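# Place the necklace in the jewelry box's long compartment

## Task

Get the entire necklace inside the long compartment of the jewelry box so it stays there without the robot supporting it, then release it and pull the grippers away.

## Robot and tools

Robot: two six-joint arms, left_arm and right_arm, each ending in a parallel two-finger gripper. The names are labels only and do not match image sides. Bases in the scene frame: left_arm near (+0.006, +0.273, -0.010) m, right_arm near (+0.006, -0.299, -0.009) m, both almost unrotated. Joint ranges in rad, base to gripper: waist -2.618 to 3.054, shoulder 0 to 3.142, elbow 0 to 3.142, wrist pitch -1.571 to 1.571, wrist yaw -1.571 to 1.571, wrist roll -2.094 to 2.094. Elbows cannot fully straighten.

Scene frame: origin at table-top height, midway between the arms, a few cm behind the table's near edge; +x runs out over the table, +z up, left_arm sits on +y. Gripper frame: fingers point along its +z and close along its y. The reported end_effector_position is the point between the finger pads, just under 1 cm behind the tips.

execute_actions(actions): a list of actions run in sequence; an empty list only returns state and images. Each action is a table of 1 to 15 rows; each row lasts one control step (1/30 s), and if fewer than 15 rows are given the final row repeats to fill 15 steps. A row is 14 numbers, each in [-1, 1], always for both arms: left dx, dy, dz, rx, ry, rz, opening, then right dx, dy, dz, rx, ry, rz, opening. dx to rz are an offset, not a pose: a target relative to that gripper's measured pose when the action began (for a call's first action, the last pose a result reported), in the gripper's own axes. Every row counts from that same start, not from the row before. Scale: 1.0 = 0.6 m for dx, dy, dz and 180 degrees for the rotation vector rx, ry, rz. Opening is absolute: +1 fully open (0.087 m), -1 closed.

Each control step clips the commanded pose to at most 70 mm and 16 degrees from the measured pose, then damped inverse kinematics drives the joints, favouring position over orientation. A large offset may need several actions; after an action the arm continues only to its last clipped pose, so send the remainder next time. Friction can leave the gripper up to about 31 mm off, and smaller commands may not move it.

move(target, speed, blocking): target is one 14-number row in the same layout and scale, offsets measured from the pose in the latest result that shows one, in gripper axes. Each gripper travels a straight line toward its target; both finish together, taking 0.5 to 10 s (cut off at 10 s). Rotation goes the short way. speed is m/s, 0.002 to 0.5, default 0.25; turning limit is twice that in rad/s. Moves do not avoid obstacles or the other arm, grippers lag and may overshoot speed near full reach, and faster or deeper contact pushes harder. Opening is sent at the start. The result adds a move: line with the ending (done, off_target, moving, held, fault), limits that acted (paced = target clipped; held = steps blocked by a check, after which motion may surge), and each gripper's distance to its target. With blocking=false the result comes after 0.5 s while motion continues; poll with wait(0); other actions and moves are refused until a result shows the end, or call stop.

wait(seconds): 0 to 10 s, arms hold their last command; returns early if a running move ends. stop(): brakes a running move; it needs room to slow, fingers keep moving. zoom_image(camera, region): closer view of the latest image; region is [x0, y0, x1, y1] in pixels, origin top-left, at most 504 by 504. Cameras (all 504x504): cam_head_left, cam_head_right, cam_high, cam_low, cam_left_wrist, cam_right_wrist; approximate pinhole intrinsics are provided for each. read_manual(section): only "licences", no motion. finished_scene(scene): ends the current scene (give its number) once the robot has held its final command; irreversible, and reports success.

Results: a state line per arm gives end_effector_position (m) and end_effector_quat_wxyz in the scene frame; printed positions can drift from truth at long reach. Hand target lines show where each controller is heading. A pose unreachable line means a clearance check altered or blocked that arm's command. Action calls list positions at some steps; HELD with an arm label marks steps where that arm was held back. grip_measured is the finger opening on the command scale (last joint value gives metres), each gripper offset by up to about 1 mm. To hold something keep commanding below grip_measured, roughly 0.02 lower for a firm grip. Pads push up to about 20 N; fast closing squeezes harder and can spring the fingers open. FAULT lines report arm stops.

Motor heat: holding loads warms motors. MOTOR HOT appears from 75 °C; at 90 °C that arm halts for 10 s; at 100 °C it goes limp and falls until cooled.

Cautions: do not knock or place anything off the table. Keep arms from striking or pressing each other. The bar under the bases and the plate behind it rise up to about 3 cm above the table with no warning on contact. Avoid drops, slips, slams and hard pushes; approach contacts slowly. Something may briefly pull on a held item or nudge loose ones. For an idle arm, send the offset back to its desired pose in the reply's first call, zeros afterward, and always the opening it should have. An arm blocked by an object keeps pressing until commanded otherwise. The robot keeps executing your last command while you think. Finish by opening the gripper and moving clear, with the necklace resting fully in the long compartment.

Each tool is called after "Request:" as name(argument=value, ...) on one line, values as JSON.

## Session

Request:
execute_actions(actions=[])

Scene clock: 0.00 s.
left_arm: end_effector_position=(+0.1838, +0.2903, +0.1246) grip_measured=+0.994 end_effector_quat_wxyz=(+0.543, -0.131, +0.823, +0.101) | right_arm: end_effector_position=(+0.3381, -0.0990, +0.3283) grip_measured=+0.984 end_effector_quat_wxyz=(+0.362, +0.315, +0.756, +0.444)
Joint positions: left_arm=[-0.564  0.26   0.446 -0.835 -0.848 -0.491  0.087] | right_arm=[ 0.362  1.172  1.243 -0.422 -0.089  1.251  0.087]
Joint velocities: left_arm=[-0.012  0.002 -0.007  0.007  0.037 -0.007 -0.   ] | right_arm=[ 0.012 -0.017 -0.012  0.037  0.066 -0.066 -0.001]
Hand target (left_arm): +0.184, +0.290, +0.125; +0.543, -0.131, +0.823, +0.101
Hand target (right_arm): +0.338, -0.099, +0.328; +0.362, +0.315, +0.756, +0.444

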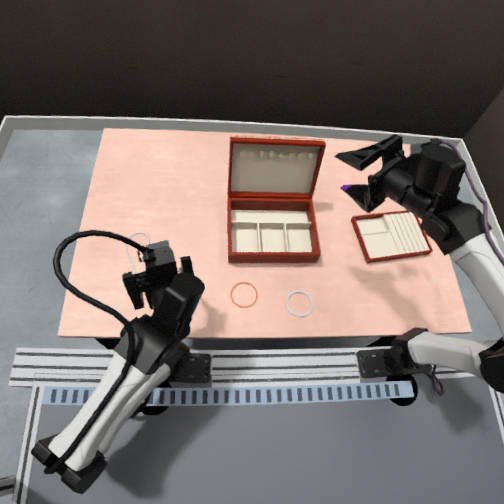

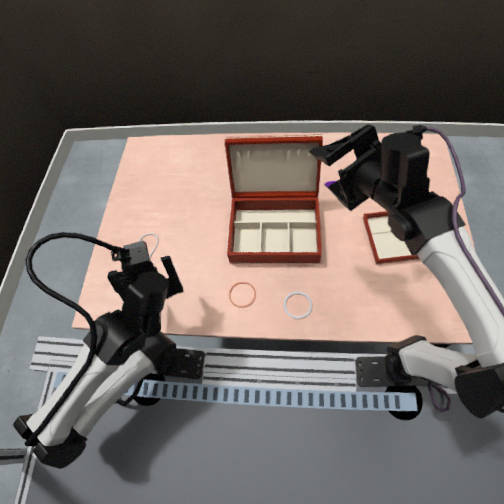

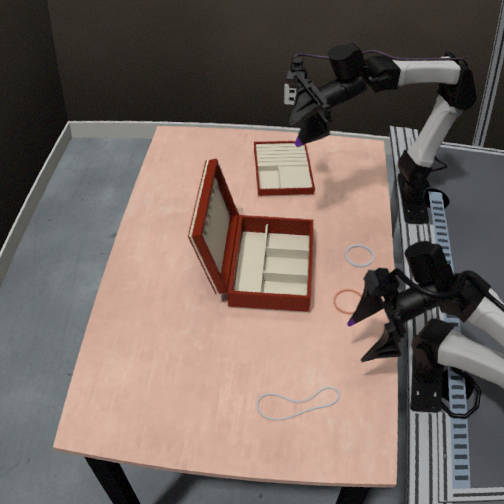

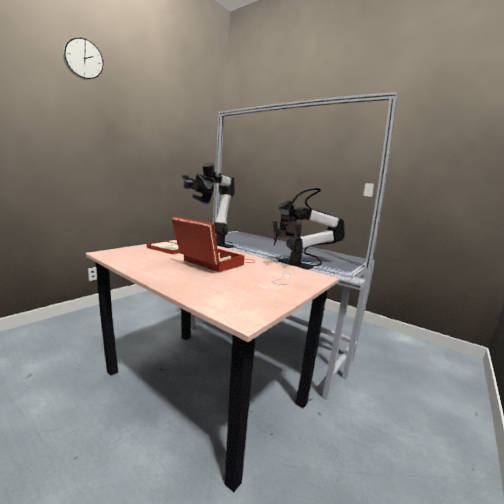

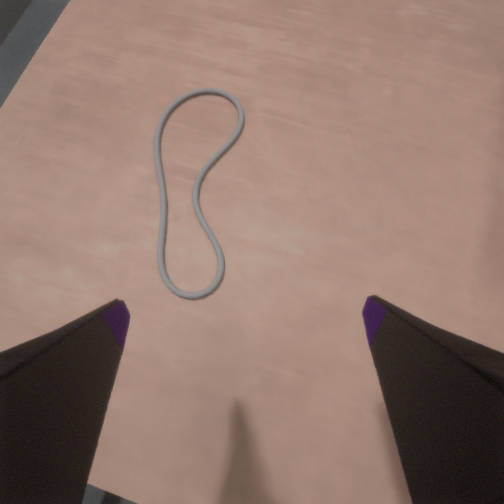

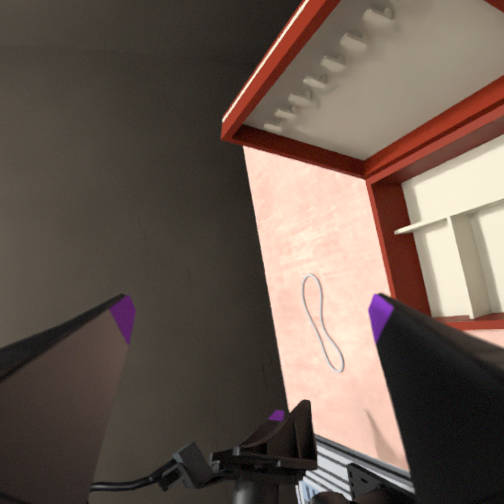

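Request:
zoom_image(camera="cam_left_wrist", region=[80, 70, 320, 310])

Request:
zoom_image(camera="cam_high", region=[170, 140, 400, 440])

Request:
zoom_image(camera="cam_head_left", region=[215, 125, 345, 275])

Region (80, 70, 320, 310) of cam_left_wrist's 504x504 image, scaled by 2.100, with more detail than that image has.

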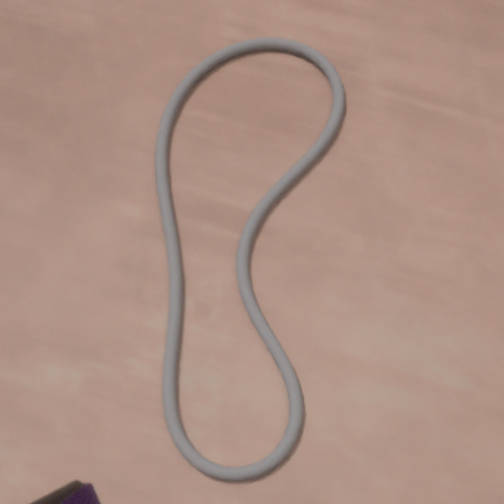

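Region (170, 140, 400, 440) of cam_high's 504x504 image, scaled by 1.680, with more detail than that image has; it fills the left 386 columns of this view, and the rest is white.

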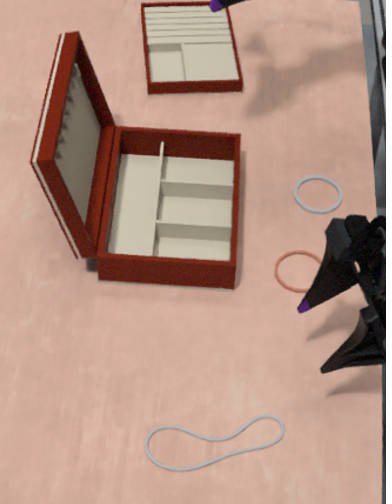

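Region (215, 125, 345, 275) of cam_head_left's 504x504 image, scaled by 3.360, with more detail than that image has; it fills the left 437 columns of this view, and the rest is white.

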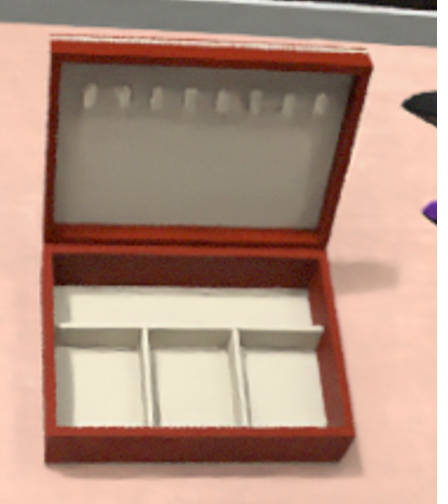

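Request:
move(target=[0.0591, 0.087, 0.2274, 0.0068, 0.3725, -0.0044, 0.4, -0.3927, -0.164, -0.1224, 0.0595, -0.1999, 0.0759, 1], speed=0.3)

Scene clock: 3.93 s.
left_arm: end_effector_position=(+0.2703, +0.3705, +0.0390) grip_measured=+0.400 end_effector_quat_wxyz=(+0.000, -0.162, +0.987, -0.005) | right_arm: end_effector_position=(+0.3835, -0.3510, +0.3212) grip_measured=+0.984 end_effector_quat_wxyz=(+0.482, +0.554, +0.611, +0.295)
Joint positions: left_arm=[ 0.41   1.825  1.285 -1.044  0.01   0.031  0.061] | right_arm=[-0.322  1.154  1.221 -0.438 -0.093  1.251  0.087]
Joint velocities: left_arm=[-0.002 -0.002 -0.002 -0.081 -0.051  0.007 -0.   ] | right_arm=[ 0.002 -0.002  0.002 -0.037  0.037  0.037 -0.   ]
Hand target (left_arm): +0.270, +0.373, +0.040; -0.006, -0.162, +0.987, -0.009
Hand target (right_arm): +0.388, -0.358, +0.326; +0.490, +0.556, +0.604, +0.293
Off the commanded pose (left_arm): 0.008 m, 1 deg.
Off the commanded pose (right_arm): 0.012 m, 2 deg.
move: off_target (right_arm)

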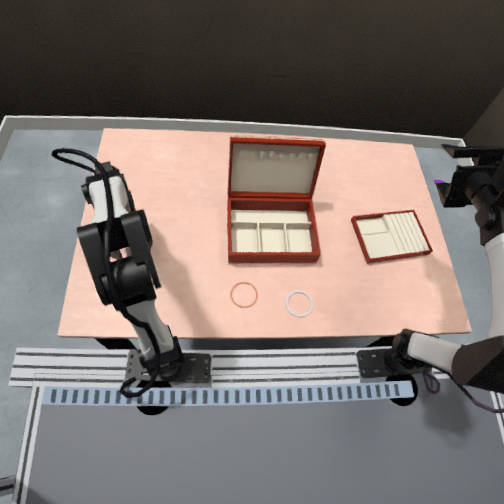

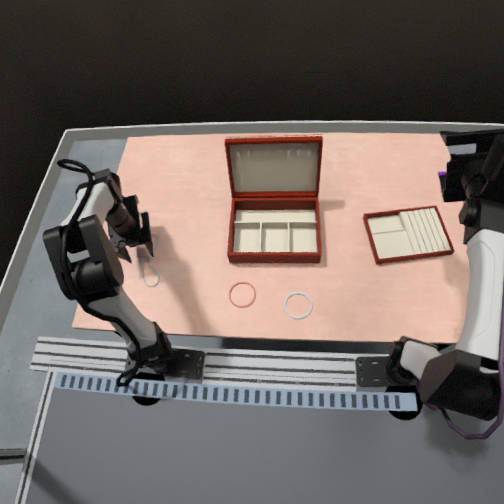

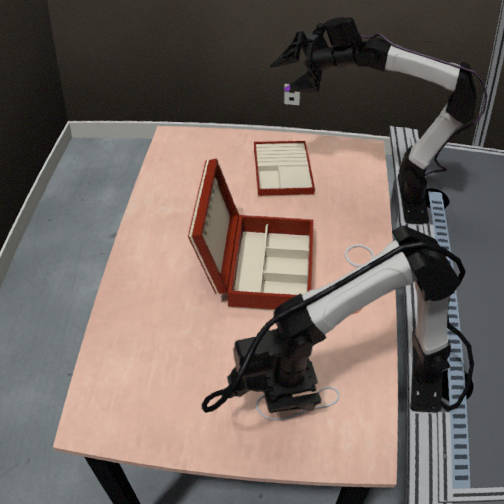

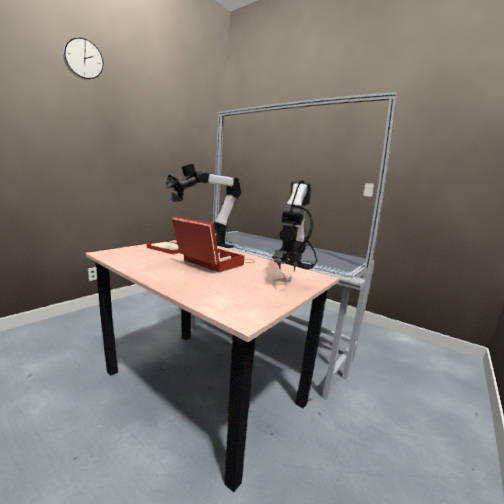

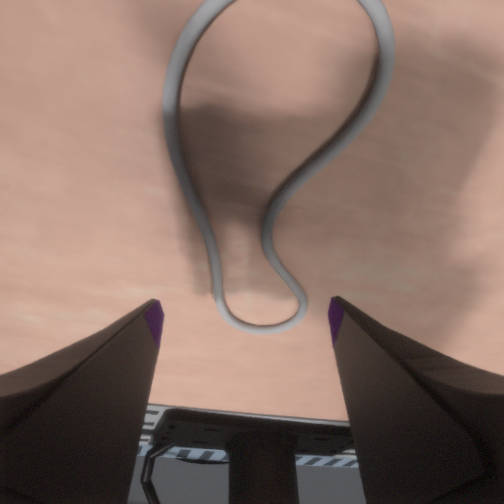

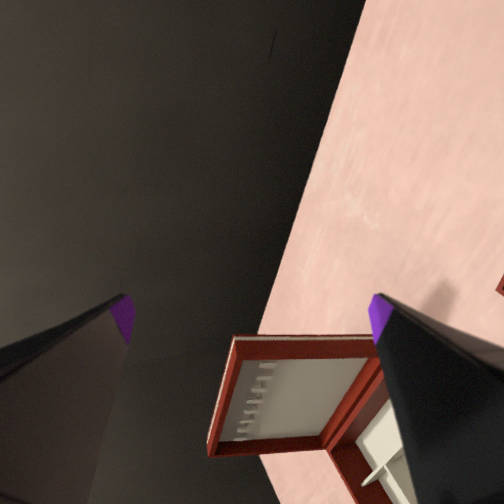

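Request:
move(target=[0.0, 0.005, 0.08, 0, 0, 0, 0.4, 0, 0, 0, 0, 0, 0, 1], speed=0.06)

Request:
zoom_image(camera="cam_left_wrist", region=[100, 200, 400, 420])

Request:
zoom_image(camera="cam_low", region=[250, 240, 330, 300])

Scene clock: 5.20 s.
left_arm: end_effector_position=(+0.2712, +0.3709, +0.0043) grip_measured=+0.400 end_effector_quat_wxyz=(+0.002, -0.162, +0.987, -0.005) | right_arm: end_effector_position=(+0.3835, -0.3510, +0.3212) grip_measured=+0.984 end_effector_quat_wxyz=(+0.482, +0.554, +0.611, +0.295)
Joint positions: left_arm=[ 0.41   1.871  1.197 -0.907  0.009  0.032  0.061] | right_arm=[-0.322  1.154  1.221 -0.438 -0.093  1.251  0.087]
Joint velocities: left_arm=[-0.007 -0.002 -0.017  0.007 -0.022 -0.081 -0.   ] | right_arm=[-0.012  0.002 -0.012 -0.051  0.022 -0.037 -0.   ]
Hand target (left_arm): +0.270, +0.372, -0.008; +0.000, -0.162, +0.987, -0.005
Hand target (right_arm): +0.383, -0.351, +0.321; +0.482, +0.554, +0.611, +0.295
Off the commanded pose (left_arm): 0.014 m, 0 deg.
Off the commanded pose (right_arm): 0.000 m, 0 deg.
move: off_target (left_arm)

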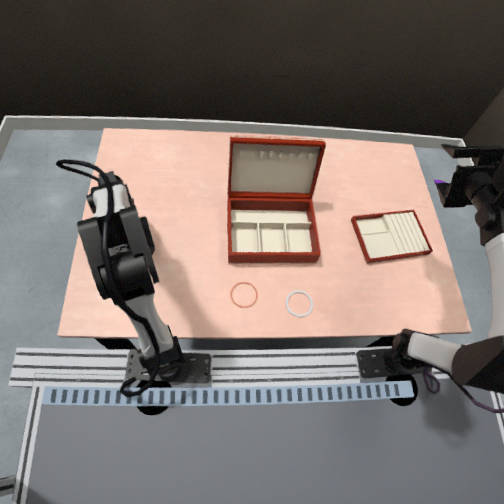

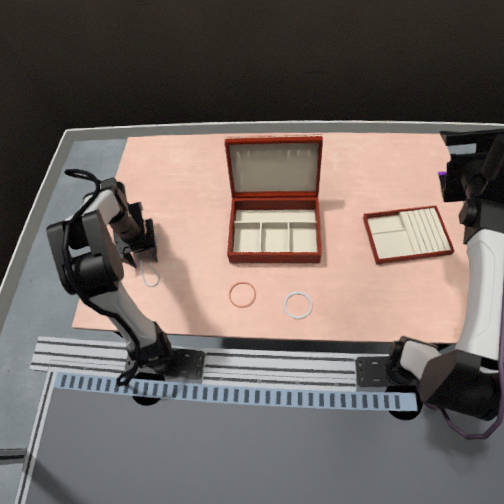

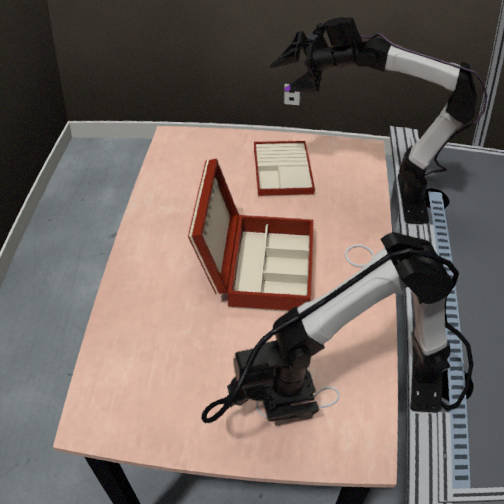

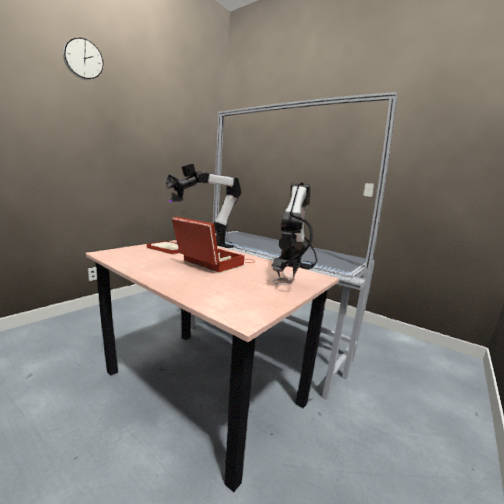

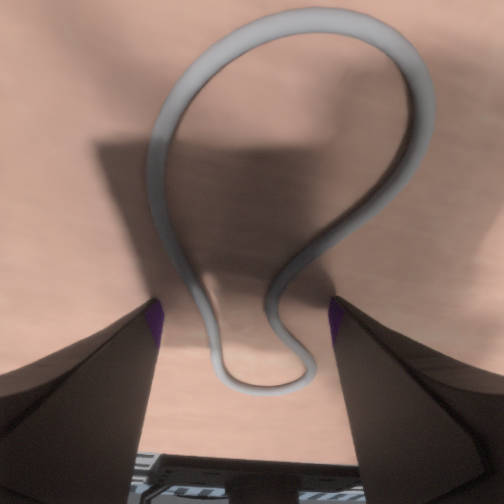

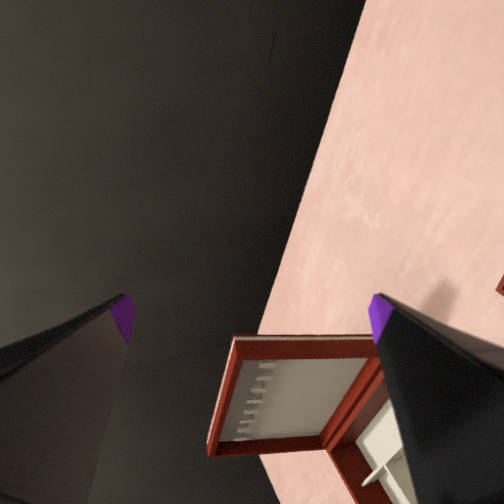

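Region (100, 200, 400, 420) of cam_left_wrist's 504x504 image, scaled by 1.680, with more detail than that image has; it fills the top 370 rows of this view, and the rest is white.

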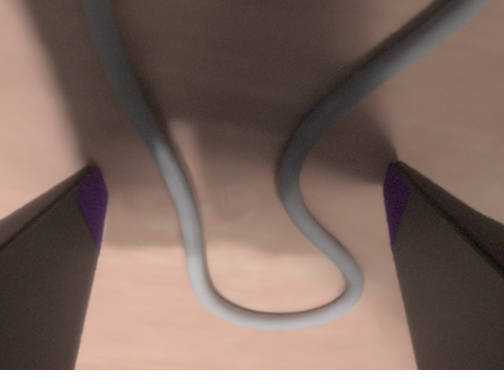

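Region (250, 240, 330, 300) of cam_low's 504x504 image, scaled by 6.300, with more detail than that image has; it fills the top 378 rows of this view, and the rest is white.

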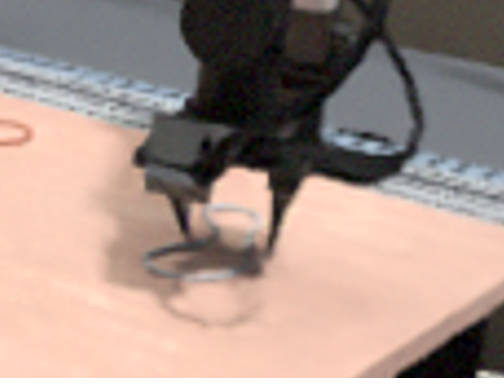

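Request:
execute_actions(actions=[[[0,0,0.025,0,0,0,0.35,0,0,0,0,0,0,1],[0,0,0.025,0,0,0,0.30,0,0,0,0,0,0,1],[0,0,0.025,0,0,0,0.25,0,0,0,0,0,0,1],[0,0,0.025,0,0,0,0.20,0,0,0,0,0,0,1],[0,0,0.025,0,0,0,0.15,0,0,0,0,0,0,1],[0,0,0.025,0,0,0,0.10,0,0,0,0,0,0,1],[0,0,0.025,0,0,0,0.05,0,0,0,0,0,0,1],[0,0,0.025,0,0,0,0.0,0,0,0,0,0,0,1],[0,0,0.025,0,0,0,-0.05,0,0,0,0,0,0,1],[0,0,0.025,0,0,0,-0.10,0,0,0,0,0,0,1],[0,0,0.025,0,0,0,-0.15,0,0,0,0,0,0,1],[0,0,0.025,0,0,0,-0.20,0,0,0,0,0,0,1],[0,0,0.025,0,0,0,-0.25,0,0,0,0,0,0,1],[0,0,0.025,0,0,0,-0.30,0,0,0,0,0,0,1],[0,0,0.025,0,0,0,-0.35,0,0,0,0,0,0,1]],[[0,0,0.025,0,0,0,-0.40,0,0,0,0,0,0,1],[0,0,0.025,0,0,0,-0.45,0,0,0,0,0,0,1],[0,0,0.025,0,0,0,-0.50,0,0,0,0,0,0,1],[0,0,0.025,0,0,0,-0.55,0,0,0,0,0,0,1],[0,0,0.025,0,0,0,-0.60,0,0,0,0,0,0,1],[0,0,0.025,0,0,0,-0.64,0,0,0,0,0,0,1],[0,0,0.025,0,0,0,-0.68,0,0,0,0,0,0,1],[0,0,0.025,0,0,0,-0.72,0,0,0,0,0,0,1],[0,0,0.025,0,0,0,-0.75,0,0,0,0,0,0,1],[0,0,0.025,0,0,0,-0.78,0,0,0,0,0,0,1],[0,0,0.025,0,0,0,-0.80,0,0,0,0,0,0,1],[0,0,0.025,0,0,0,-0.82,0,0,0,0,0,0,1],[0,0,0.025,0,0,0,-0.835,0,0,0,0,0,0,1],[0,0,0.025,0,0,0,-0.85,0,0,0,0,0,0,1],[0,0,0.025,0,0,0,-0.86,0,0,0,0,0,0,1]]])

Request:
zoom_image(camera="cam_left_wrist", region=[150, 220, 350, 420])

Scene clock: 6.50 s.
left_arm: end_effector_position=(+0.2741, +0.3750, +0.0037) grip_measured=-0.850 end_effector_quat_wxyz=(+0.009, -0.162, +0.987, +0.005) | right_arm: end_effector_position=(+0.3835, -0.3510, +0.3212) grip_measured=+0.984 end_effector_quat_wxyz=(+0.482, +0.554, +0.611, +0.295)
Joint positions: left_arm=[ 0.41   1.871  1.197 -0.891 -0.007  0.032  0.007] | right_arm=[-0.322  1.154  1.221 -0.438 -0.093  1.251  0.087]
Joint velocities: left_arm=[ 0.002 -0.022 -0.007 -0.022 -0.066  0.037 -0.001] | right_arm=[-0.017 -0.002 -0.017  0.022 -0.037  0.022 -0.   ]
Hand target (left_arm): +0.273, +0.374, -0.010; +0.006, -0.162, +0.987, +0.004
Hand target (right_arm): +0.383, -0.351, +0.321; +0.482, +0.554, +0.611, +0.295
Off the commanded pose (left_arm): 0.015 m, 0 deg.
Off the commanded pose (right_arm): 0.000 m, 0 deg.
Step readings (end_effector_position; steps 1 to 15: 1st action; 16 to 30: 2nd action):
0: left_arm (+0.2712, +0.3709, +0.0043) | right_arm (+0.3835, -0.3510, +0.3212)
1: left_arm (+0.2711, +0.3714, +0.0043) | right_arm (+0.3835, -0.3510, +0.3212)
2: left_arm (+0.2710, +0.3722, +0.0042) | right_arm (+0.3835, -0.3510, +0.3212)
4: left_arm (+0.2711, +0.3734, +0.0042) | right_arm (+0.3835, -0.3510, +0.3212)
8: left_arm (+0.2722, +0.3740, +0.0040) | right_arm (+0.3835, -0.3510, +0.3212)
15: left_arm (+0.2730, +0.3743, +0.0039) | right_arm (+0.3835, -0.3510, +0.3212)
16: left_arm (+0.2731, +0.3745, +0.0038) | right_arm (+0.3835, -0.3510, +0.3212)
17: left_arm (+0.2733, +0.3747, +0.0038) | right_arm (+0.3835, -0.3510, +0.3212)
19: left_arm (+0.2735, +0.3748, +0.0038) | right_arm (+0.3835, -0.3510, +0.3212)
23: left_arm (+0.2738, +0.3749, +0.0037) | right_arm (+0.3835, -0.3510, +0.3212)
30: end_effector_position above

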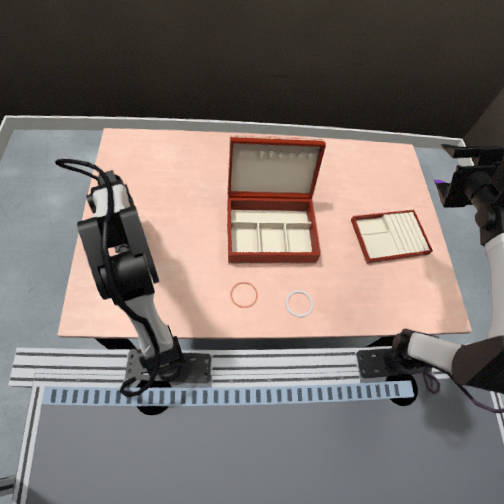

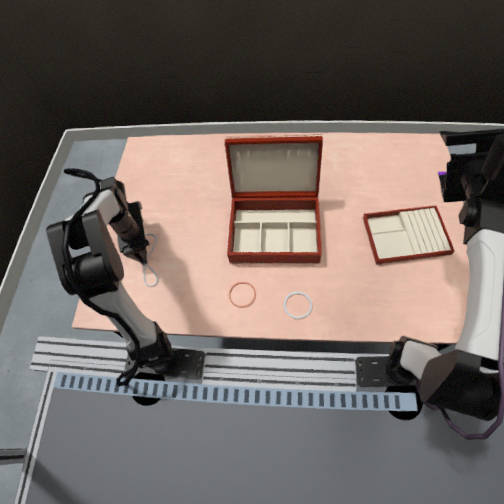

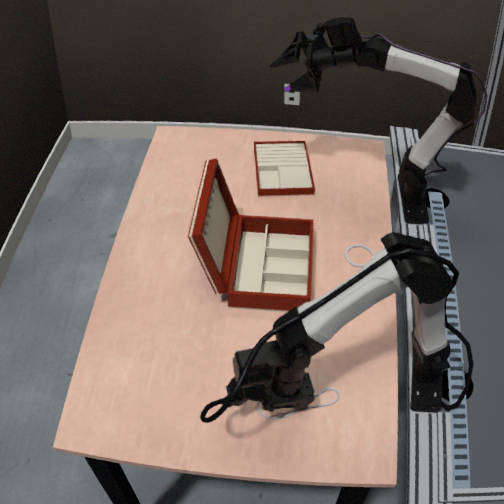

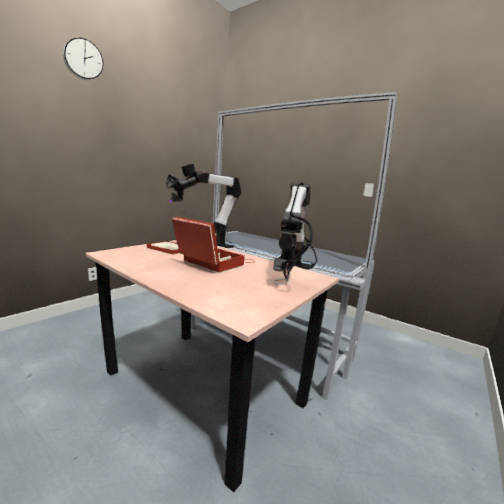

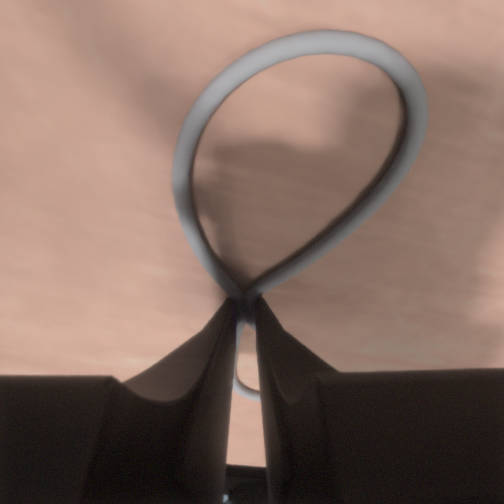

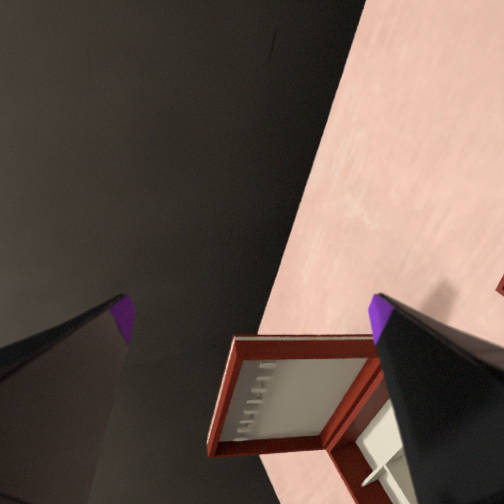

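Region (150, 220, 350, 420) of cam_left_wrist's 504x504 image, scaled by 2.520, with more detail than that image has.

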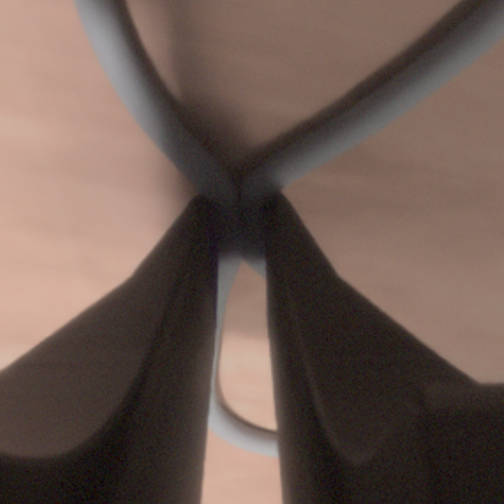

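Request:
execute_actions(actions=[[[0,0,0.022,0,0,0,-0.87,0,0,0,0,0,0,1],[0,0,0.022,0,0,0,-0.88,0,0,0,0,0,0,1],[0,0,0.022,0,0,0,-0.89,0,0,0,0,0,0,1],[0,0,0.022,0,0,0,-0.90,0,0,0,0,0,0,1],[0,0,0.022,0,0,0,-0.91,0,0,0,0,0,0,1],[0,0,0.022,0,0,0,-0.92,0,0,0,0,0,0,1],[0,0,0.022,0,0,0,-0.93,0,0,0,0,0,0,1],[0,0,0.022,0,0,0,-0.94,0,0,0,0,0,0,1],[0,0,0.022,0,0,0,-0.95,0,0,0,0,0,0,1],[0,0,0.022,0,0,0,-0.96,0,0,0,0,0,0,1]]])

Request:
zoom_image(camera="cam_left_wrist", region=[150, 220, 350, 420])

Scene clock: 7.20 s.
left_arm: end_effector_position=(+0.2741, +0.3750, +0.0037) grip_measured=-0.850 end_effector_quat_wxyz=(+0.009, -0.162, +0.987, +0.005) | right_arm: end_effector_position=(+0.3835, -0.3510, +0.3212) grip_measured=+0.984 end_effector_quat_wxyz=(+0.482, +0.554, +0.611, +0.295)
Joint positions: left_arm=[ 0.41   1.871  1.197 -0.891 -0.007  0.032  0.007] | right_arm=[-0.322  1.154  1.221 -0.438 -0.093  1.251  0.087]
Joint velocities: left_arm=[ 0.002 -0.007  0.002 -0.007 -0.037  0.022 -0.   ] | right_arm=[-0.012 -0.017 -0.007 -0.022 -0.081  0.007  0.   ]
Hand target (left_arm): +0.274, +0.375, -0.009; +0.008, -0.162, +0.987, +0.005
Hand target (right_arm): +0.383, -0.351, +0.321; +0.482, +0.554, +0.611, +0.295
Off the commanded pose (left_arm): 0.013 m, 0 deg.
Off the commanded pose (right_arm): 0.000 m, 0 deg.
Step readings (end_effector_position):
0: left_arm (+0.2741, +0.3750, +0.0037) | right_arm (+0.3835, -0.3510, +0.3212)
1: left_arm (+0.2741, +0.3750, +0.0037) | right_arm (+0.3835, -0.3510, +0.3212)
2: left_arm (+0.2741, +0.3750, +0.0037) | right_arm (+0.3835, -0.3510, +0.3212)
4: left_arm (+0.2741, +0.3750, +0.0037) | right_arm (+0.3835, -0.3510, +0.3212)
8: left_arm (+0.2741, +0.3750, +0.0037) | right_arm (+0.3835, -0.3510, +0.3212)
15: end_effector_position above

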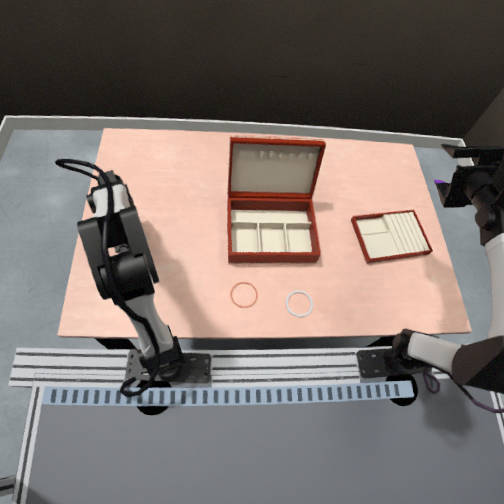

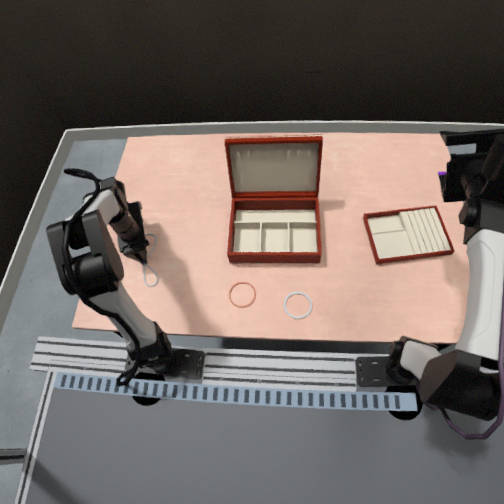

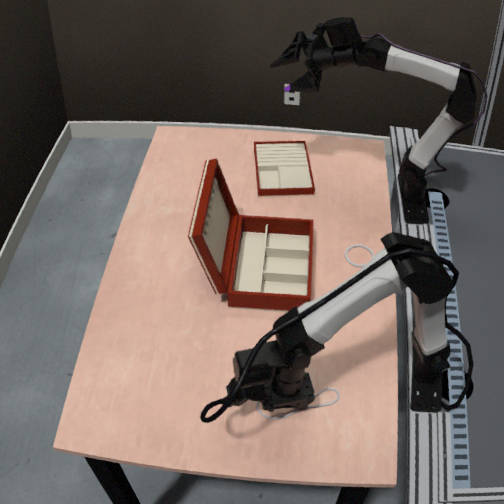

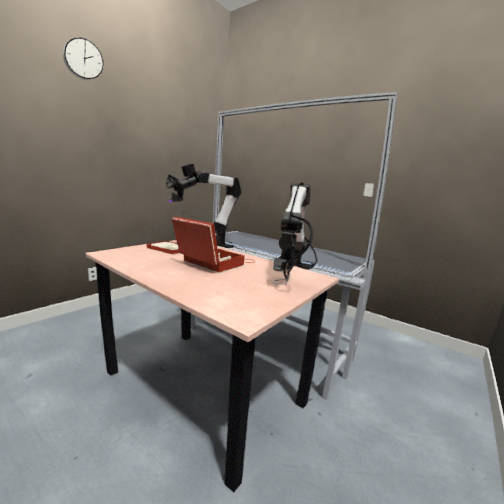

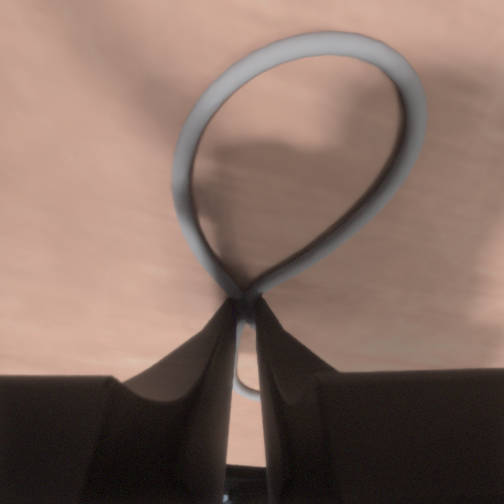

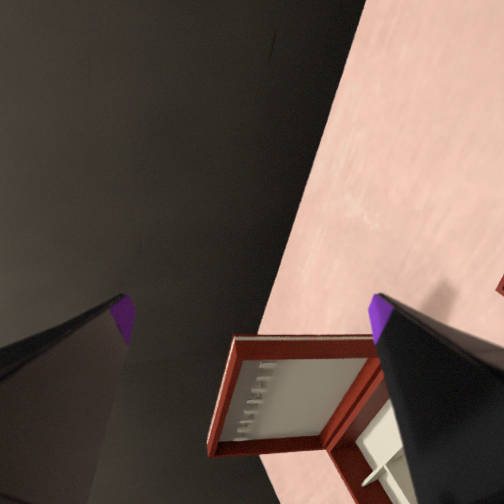

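Region (150, 220, 350, 420) of cam_left_wrist's 504x504 image, scaled by 2.520, with more detail than that image has.

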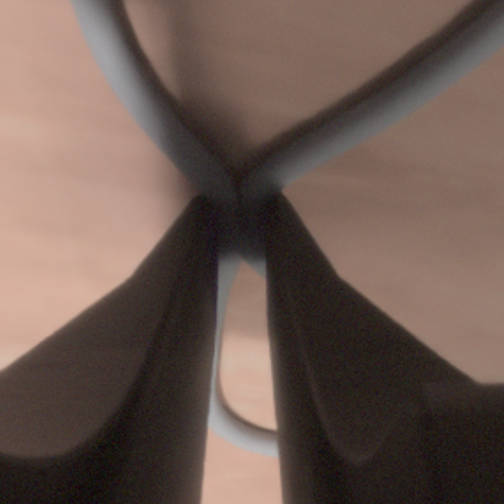

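Request:
execute_actions(actions=[])

Scene clock: 8.50 s.
left_arm: end_effector_position=(+0.2741, +0.3750, +0.0037) grip_measured=-0.850 end_effector_quat_wxyz=(+0.009, -0.162, +0.987, +0.005) | right_arm: end_effector_position=(+0.3835, -0.3510, +0.3212) grip_measured=+0.984 end_effector_quat_wxyz=(+0.482, +0.554, +0.611, +0.295)
Joint positions: left_arm=[ 0.41   1.871  1.197 -0.891 -0.007  0.032  0.007] | right_arm=[-0.322  1.154  1.221 -0.438 -0.093  1.251  0.087]
Joint velocities: left_arm=[ 0.007 -0.002  0.007 -0.066 -0.007 -0.007  0.001] | right_arm=[ 0.007 -0.007 -0.012 -0.007 -0.022 -0.022 -0.   ]
Hand target (left_arm): +0.274, +0.375, -0.009; +0.008, -0.162, +0.987, +0.005
Hand target (right_arm): +0.383, -0.351, +0.321; +0.482, +0.554, +0.611, +0.295
Off the commanded pose (left_arm): 0.013 m, 0 deg.
Off the commanded pose (right_arm): 0.000 m, 0 deg.

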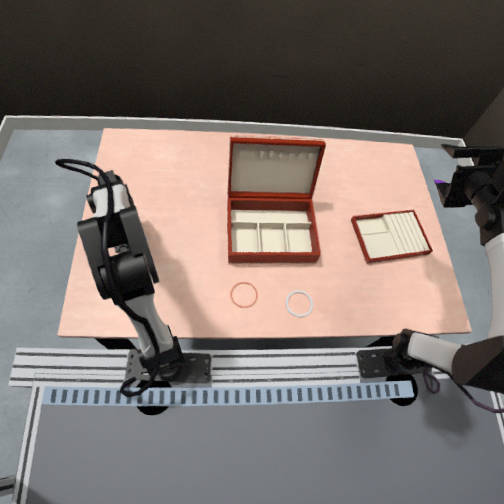

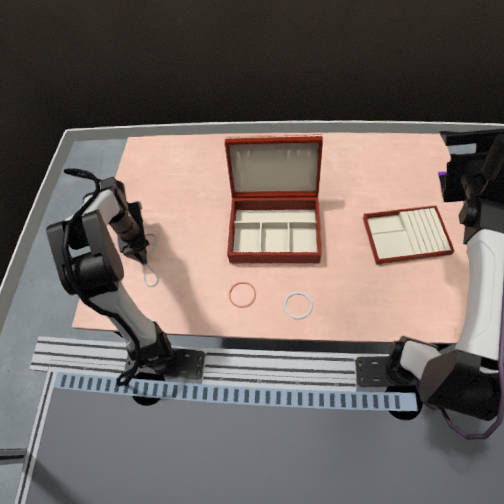

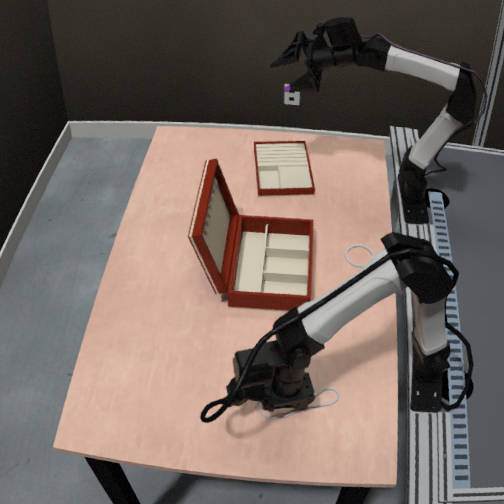

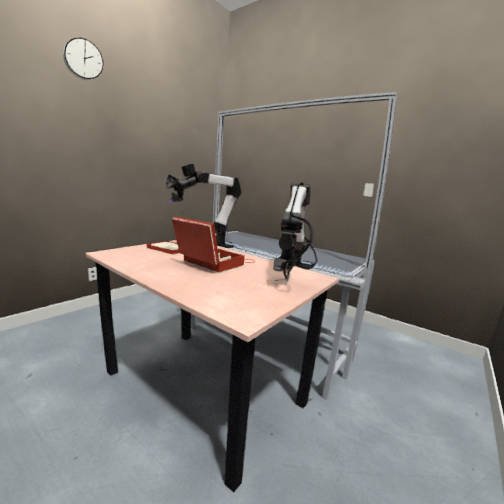

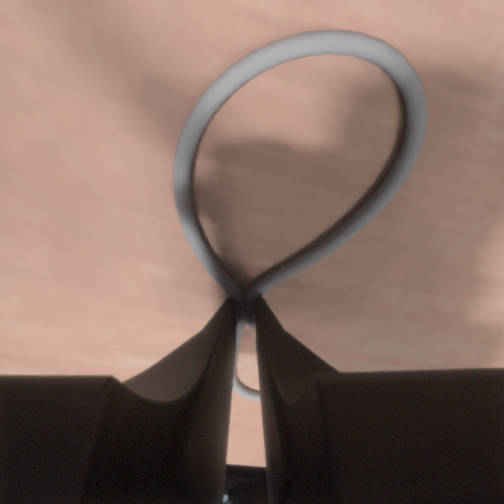

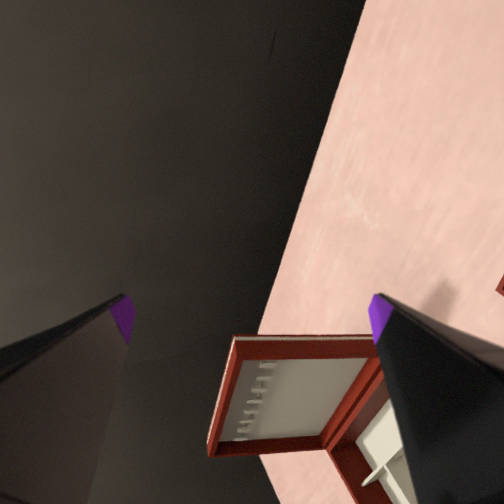

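Request:
move(target=[0.016,-0.047,-0.29,-0.045,-0.063,0.235,-0.96,0,0,0,0,0,0,1], speed=0.2)

Scene clock: 11.30 s.
left_arm: end_effector_position=(+0.2706, +0.3459, +0.1697) grip_measured=-0.960 end_effector_quat_wxyz=(+0.089, +0.195, +0.973, +0.090) | right_arm: end_effector_position=(+0.3835, -0.3510, +0.3212) grip_measured=+0.984 end_effector_quat_wxyz=(+0.482, +0.554, +0.611, +0.295)
Joint positions: left_arm=[ 0.177  1.525  1.473 -1.302 -0.112  0.532  0.002] | right_arm=[-0.322  1.154  1.221 -0.438 -0.093  1.251  0.087]
Joint velocities: left_arm=[-0.007  0.012  0.007  0.037 -0.051  0.037  0.   ] | right_arm=[ 0.002  0.007 -0.007 -0.066 -0.051 -0.022  0.   ]
Hand target (left_arm): +0.269, +0.344, +0.176; +0.090, +0.205, +0.970, +0.094
Hand target (right_arm): +0.383, -0.351, +0.321; +0.482, +0.554, +0.611, +0.295
Off the commanded pose (left_arm): 0.008 m, 1 deg.
Off the commanded pose (right_arm): 0.000 m, 0 deg.
move: done

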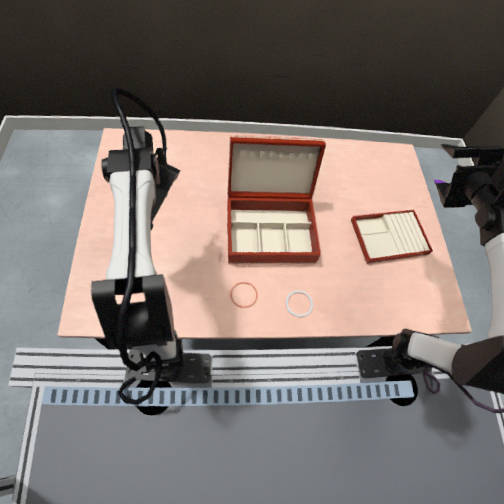

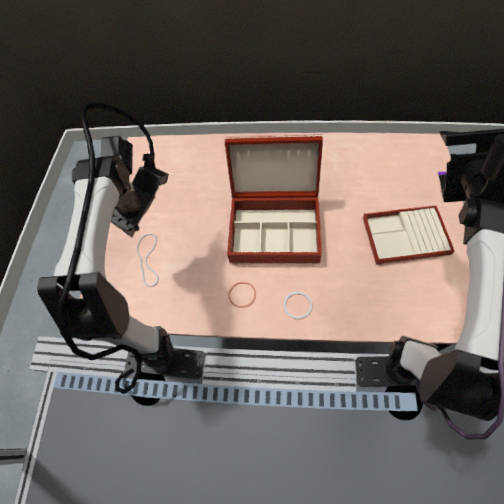

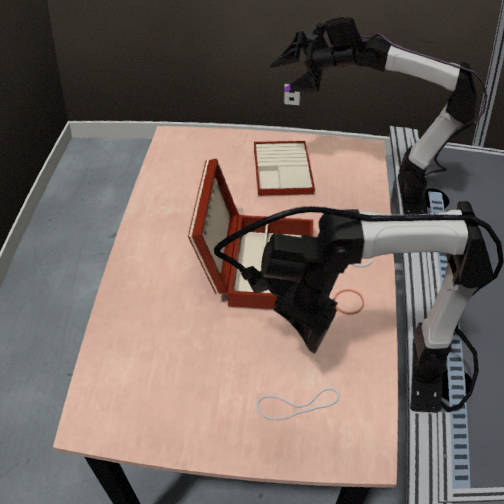

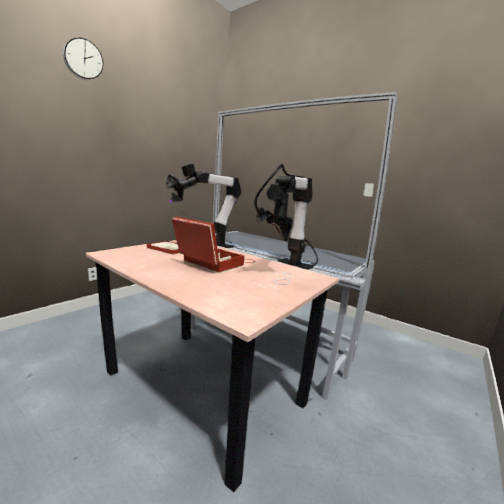

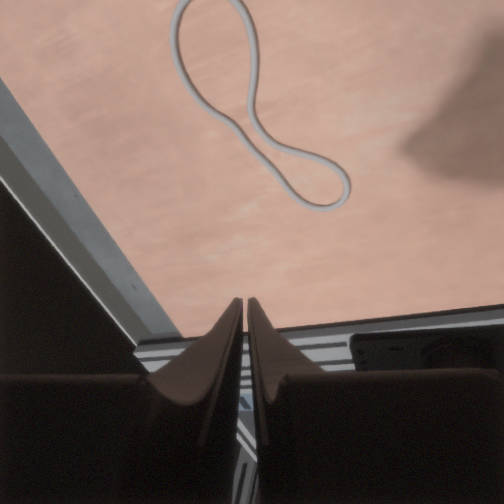

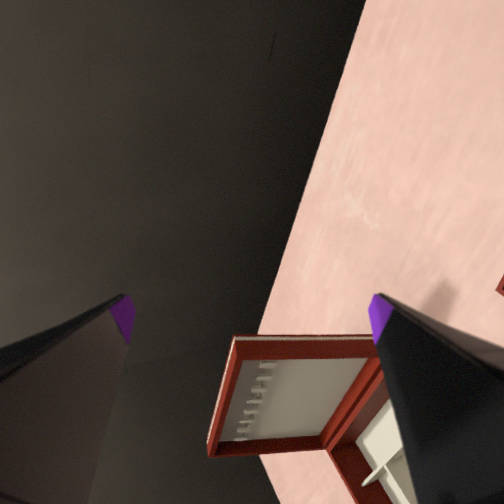

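Request:
zoom_image(camera="cam_left_wrist", region=[150, 0, 370, 220])

Request:
zoom_image(camera="cam_high", region=[230, 360, 370, 440])

Region (150, 0, 370, 220) of cam_left_wrist's 504x504 image, scaled by 2.291, with more detail than that image has.

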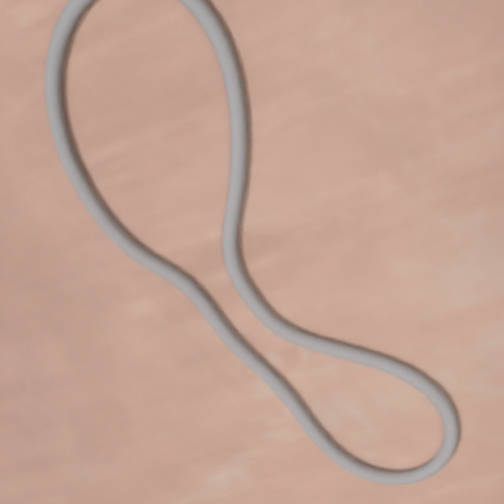

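Region (230, 360, 370, 440) of cam_high's 504x504 image, scaled by 3.600, with more detail than that image has; it fills the top 288 rows of this view, and the rest is white.

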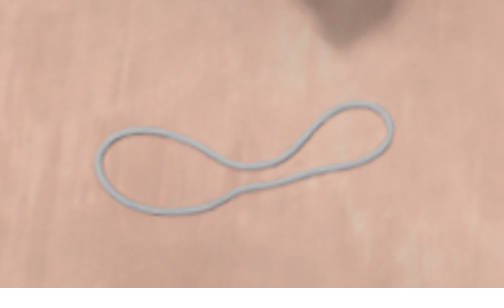

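Request:
move(target=[-0.0163,0.0028,0.253,0.0681,0.0436,0.0085,-0.4,0,0,0,0,0,0,1], speed=0.2)

Scene clock: 13.90 s.
left_arm: end_effector_position=(+0.3087, +0.3599, +0.0284) grip_measured=-0.400 end_effector_quat_wxyz=(-0.008, +0.210, +0.978, -0.001) | right_arm: end_effector_position=(+0.3835, -0.3510, +0.3212) grip_measured=+0.984 end_effector_quat_wxyz=(+0.482, +0.554, +0.611, +0.295)
Joint positions: left_arm=[ 0.255  1.939  1.388 -1.048 -0.004  0.625  0.026] | right_arm=[-0.322  1.154  1.221 -0.438 -0.093  1.251  0.087]
Joint velocities: left_arm=[-0.022  0.002 -0.007  0.037 -0.066  0.007 -0.001] | right_arm=[-0.002 -0.022 -0.007  0.037 -0.037  0.051 -0.001]
Hand target (left_arm): +0.313, +0.363, +0.026; +0.000, +0.210, +0.978, -0.000
Hand target (right_arm): +0.383, -0.351, +0.321; +0.482, +0.554, +0.611, +0.295
Off the commanded pose (left_arm): 0.007 m, 1 deg.
Off the commanded pose (right_arm): 0.000 m, 0 deg.
move: done

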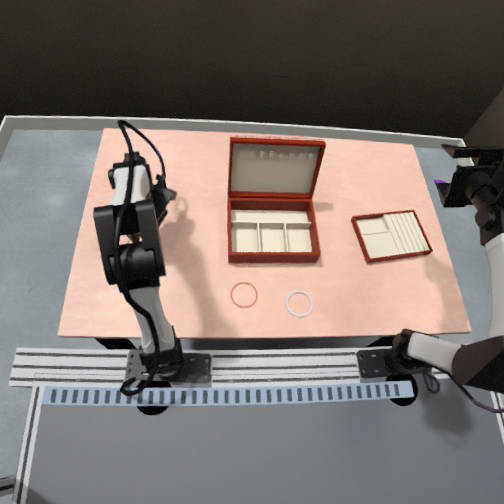

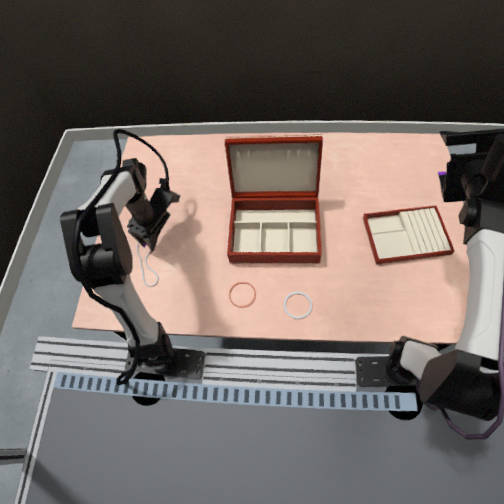

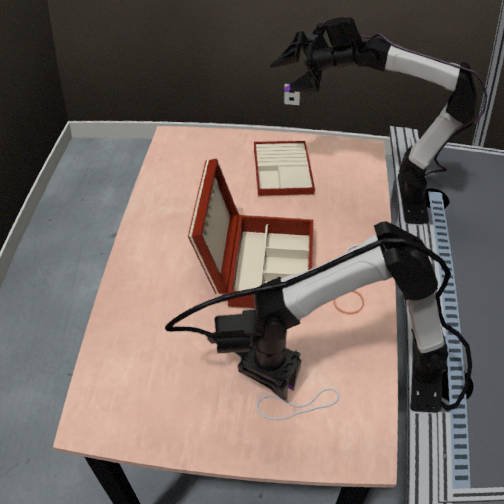

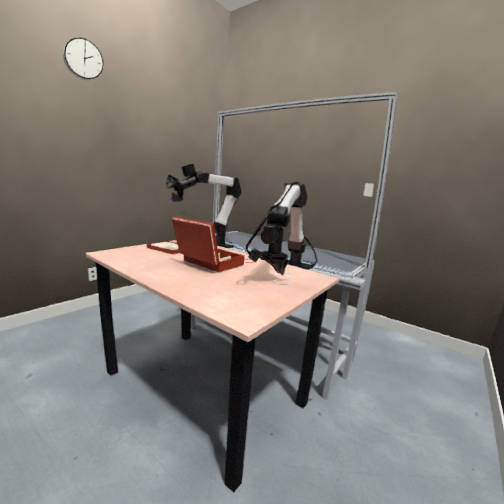

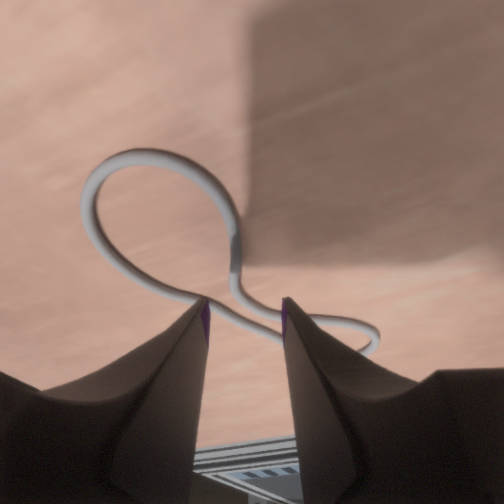

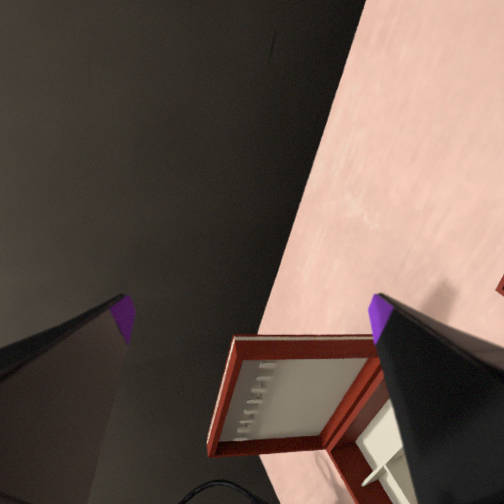

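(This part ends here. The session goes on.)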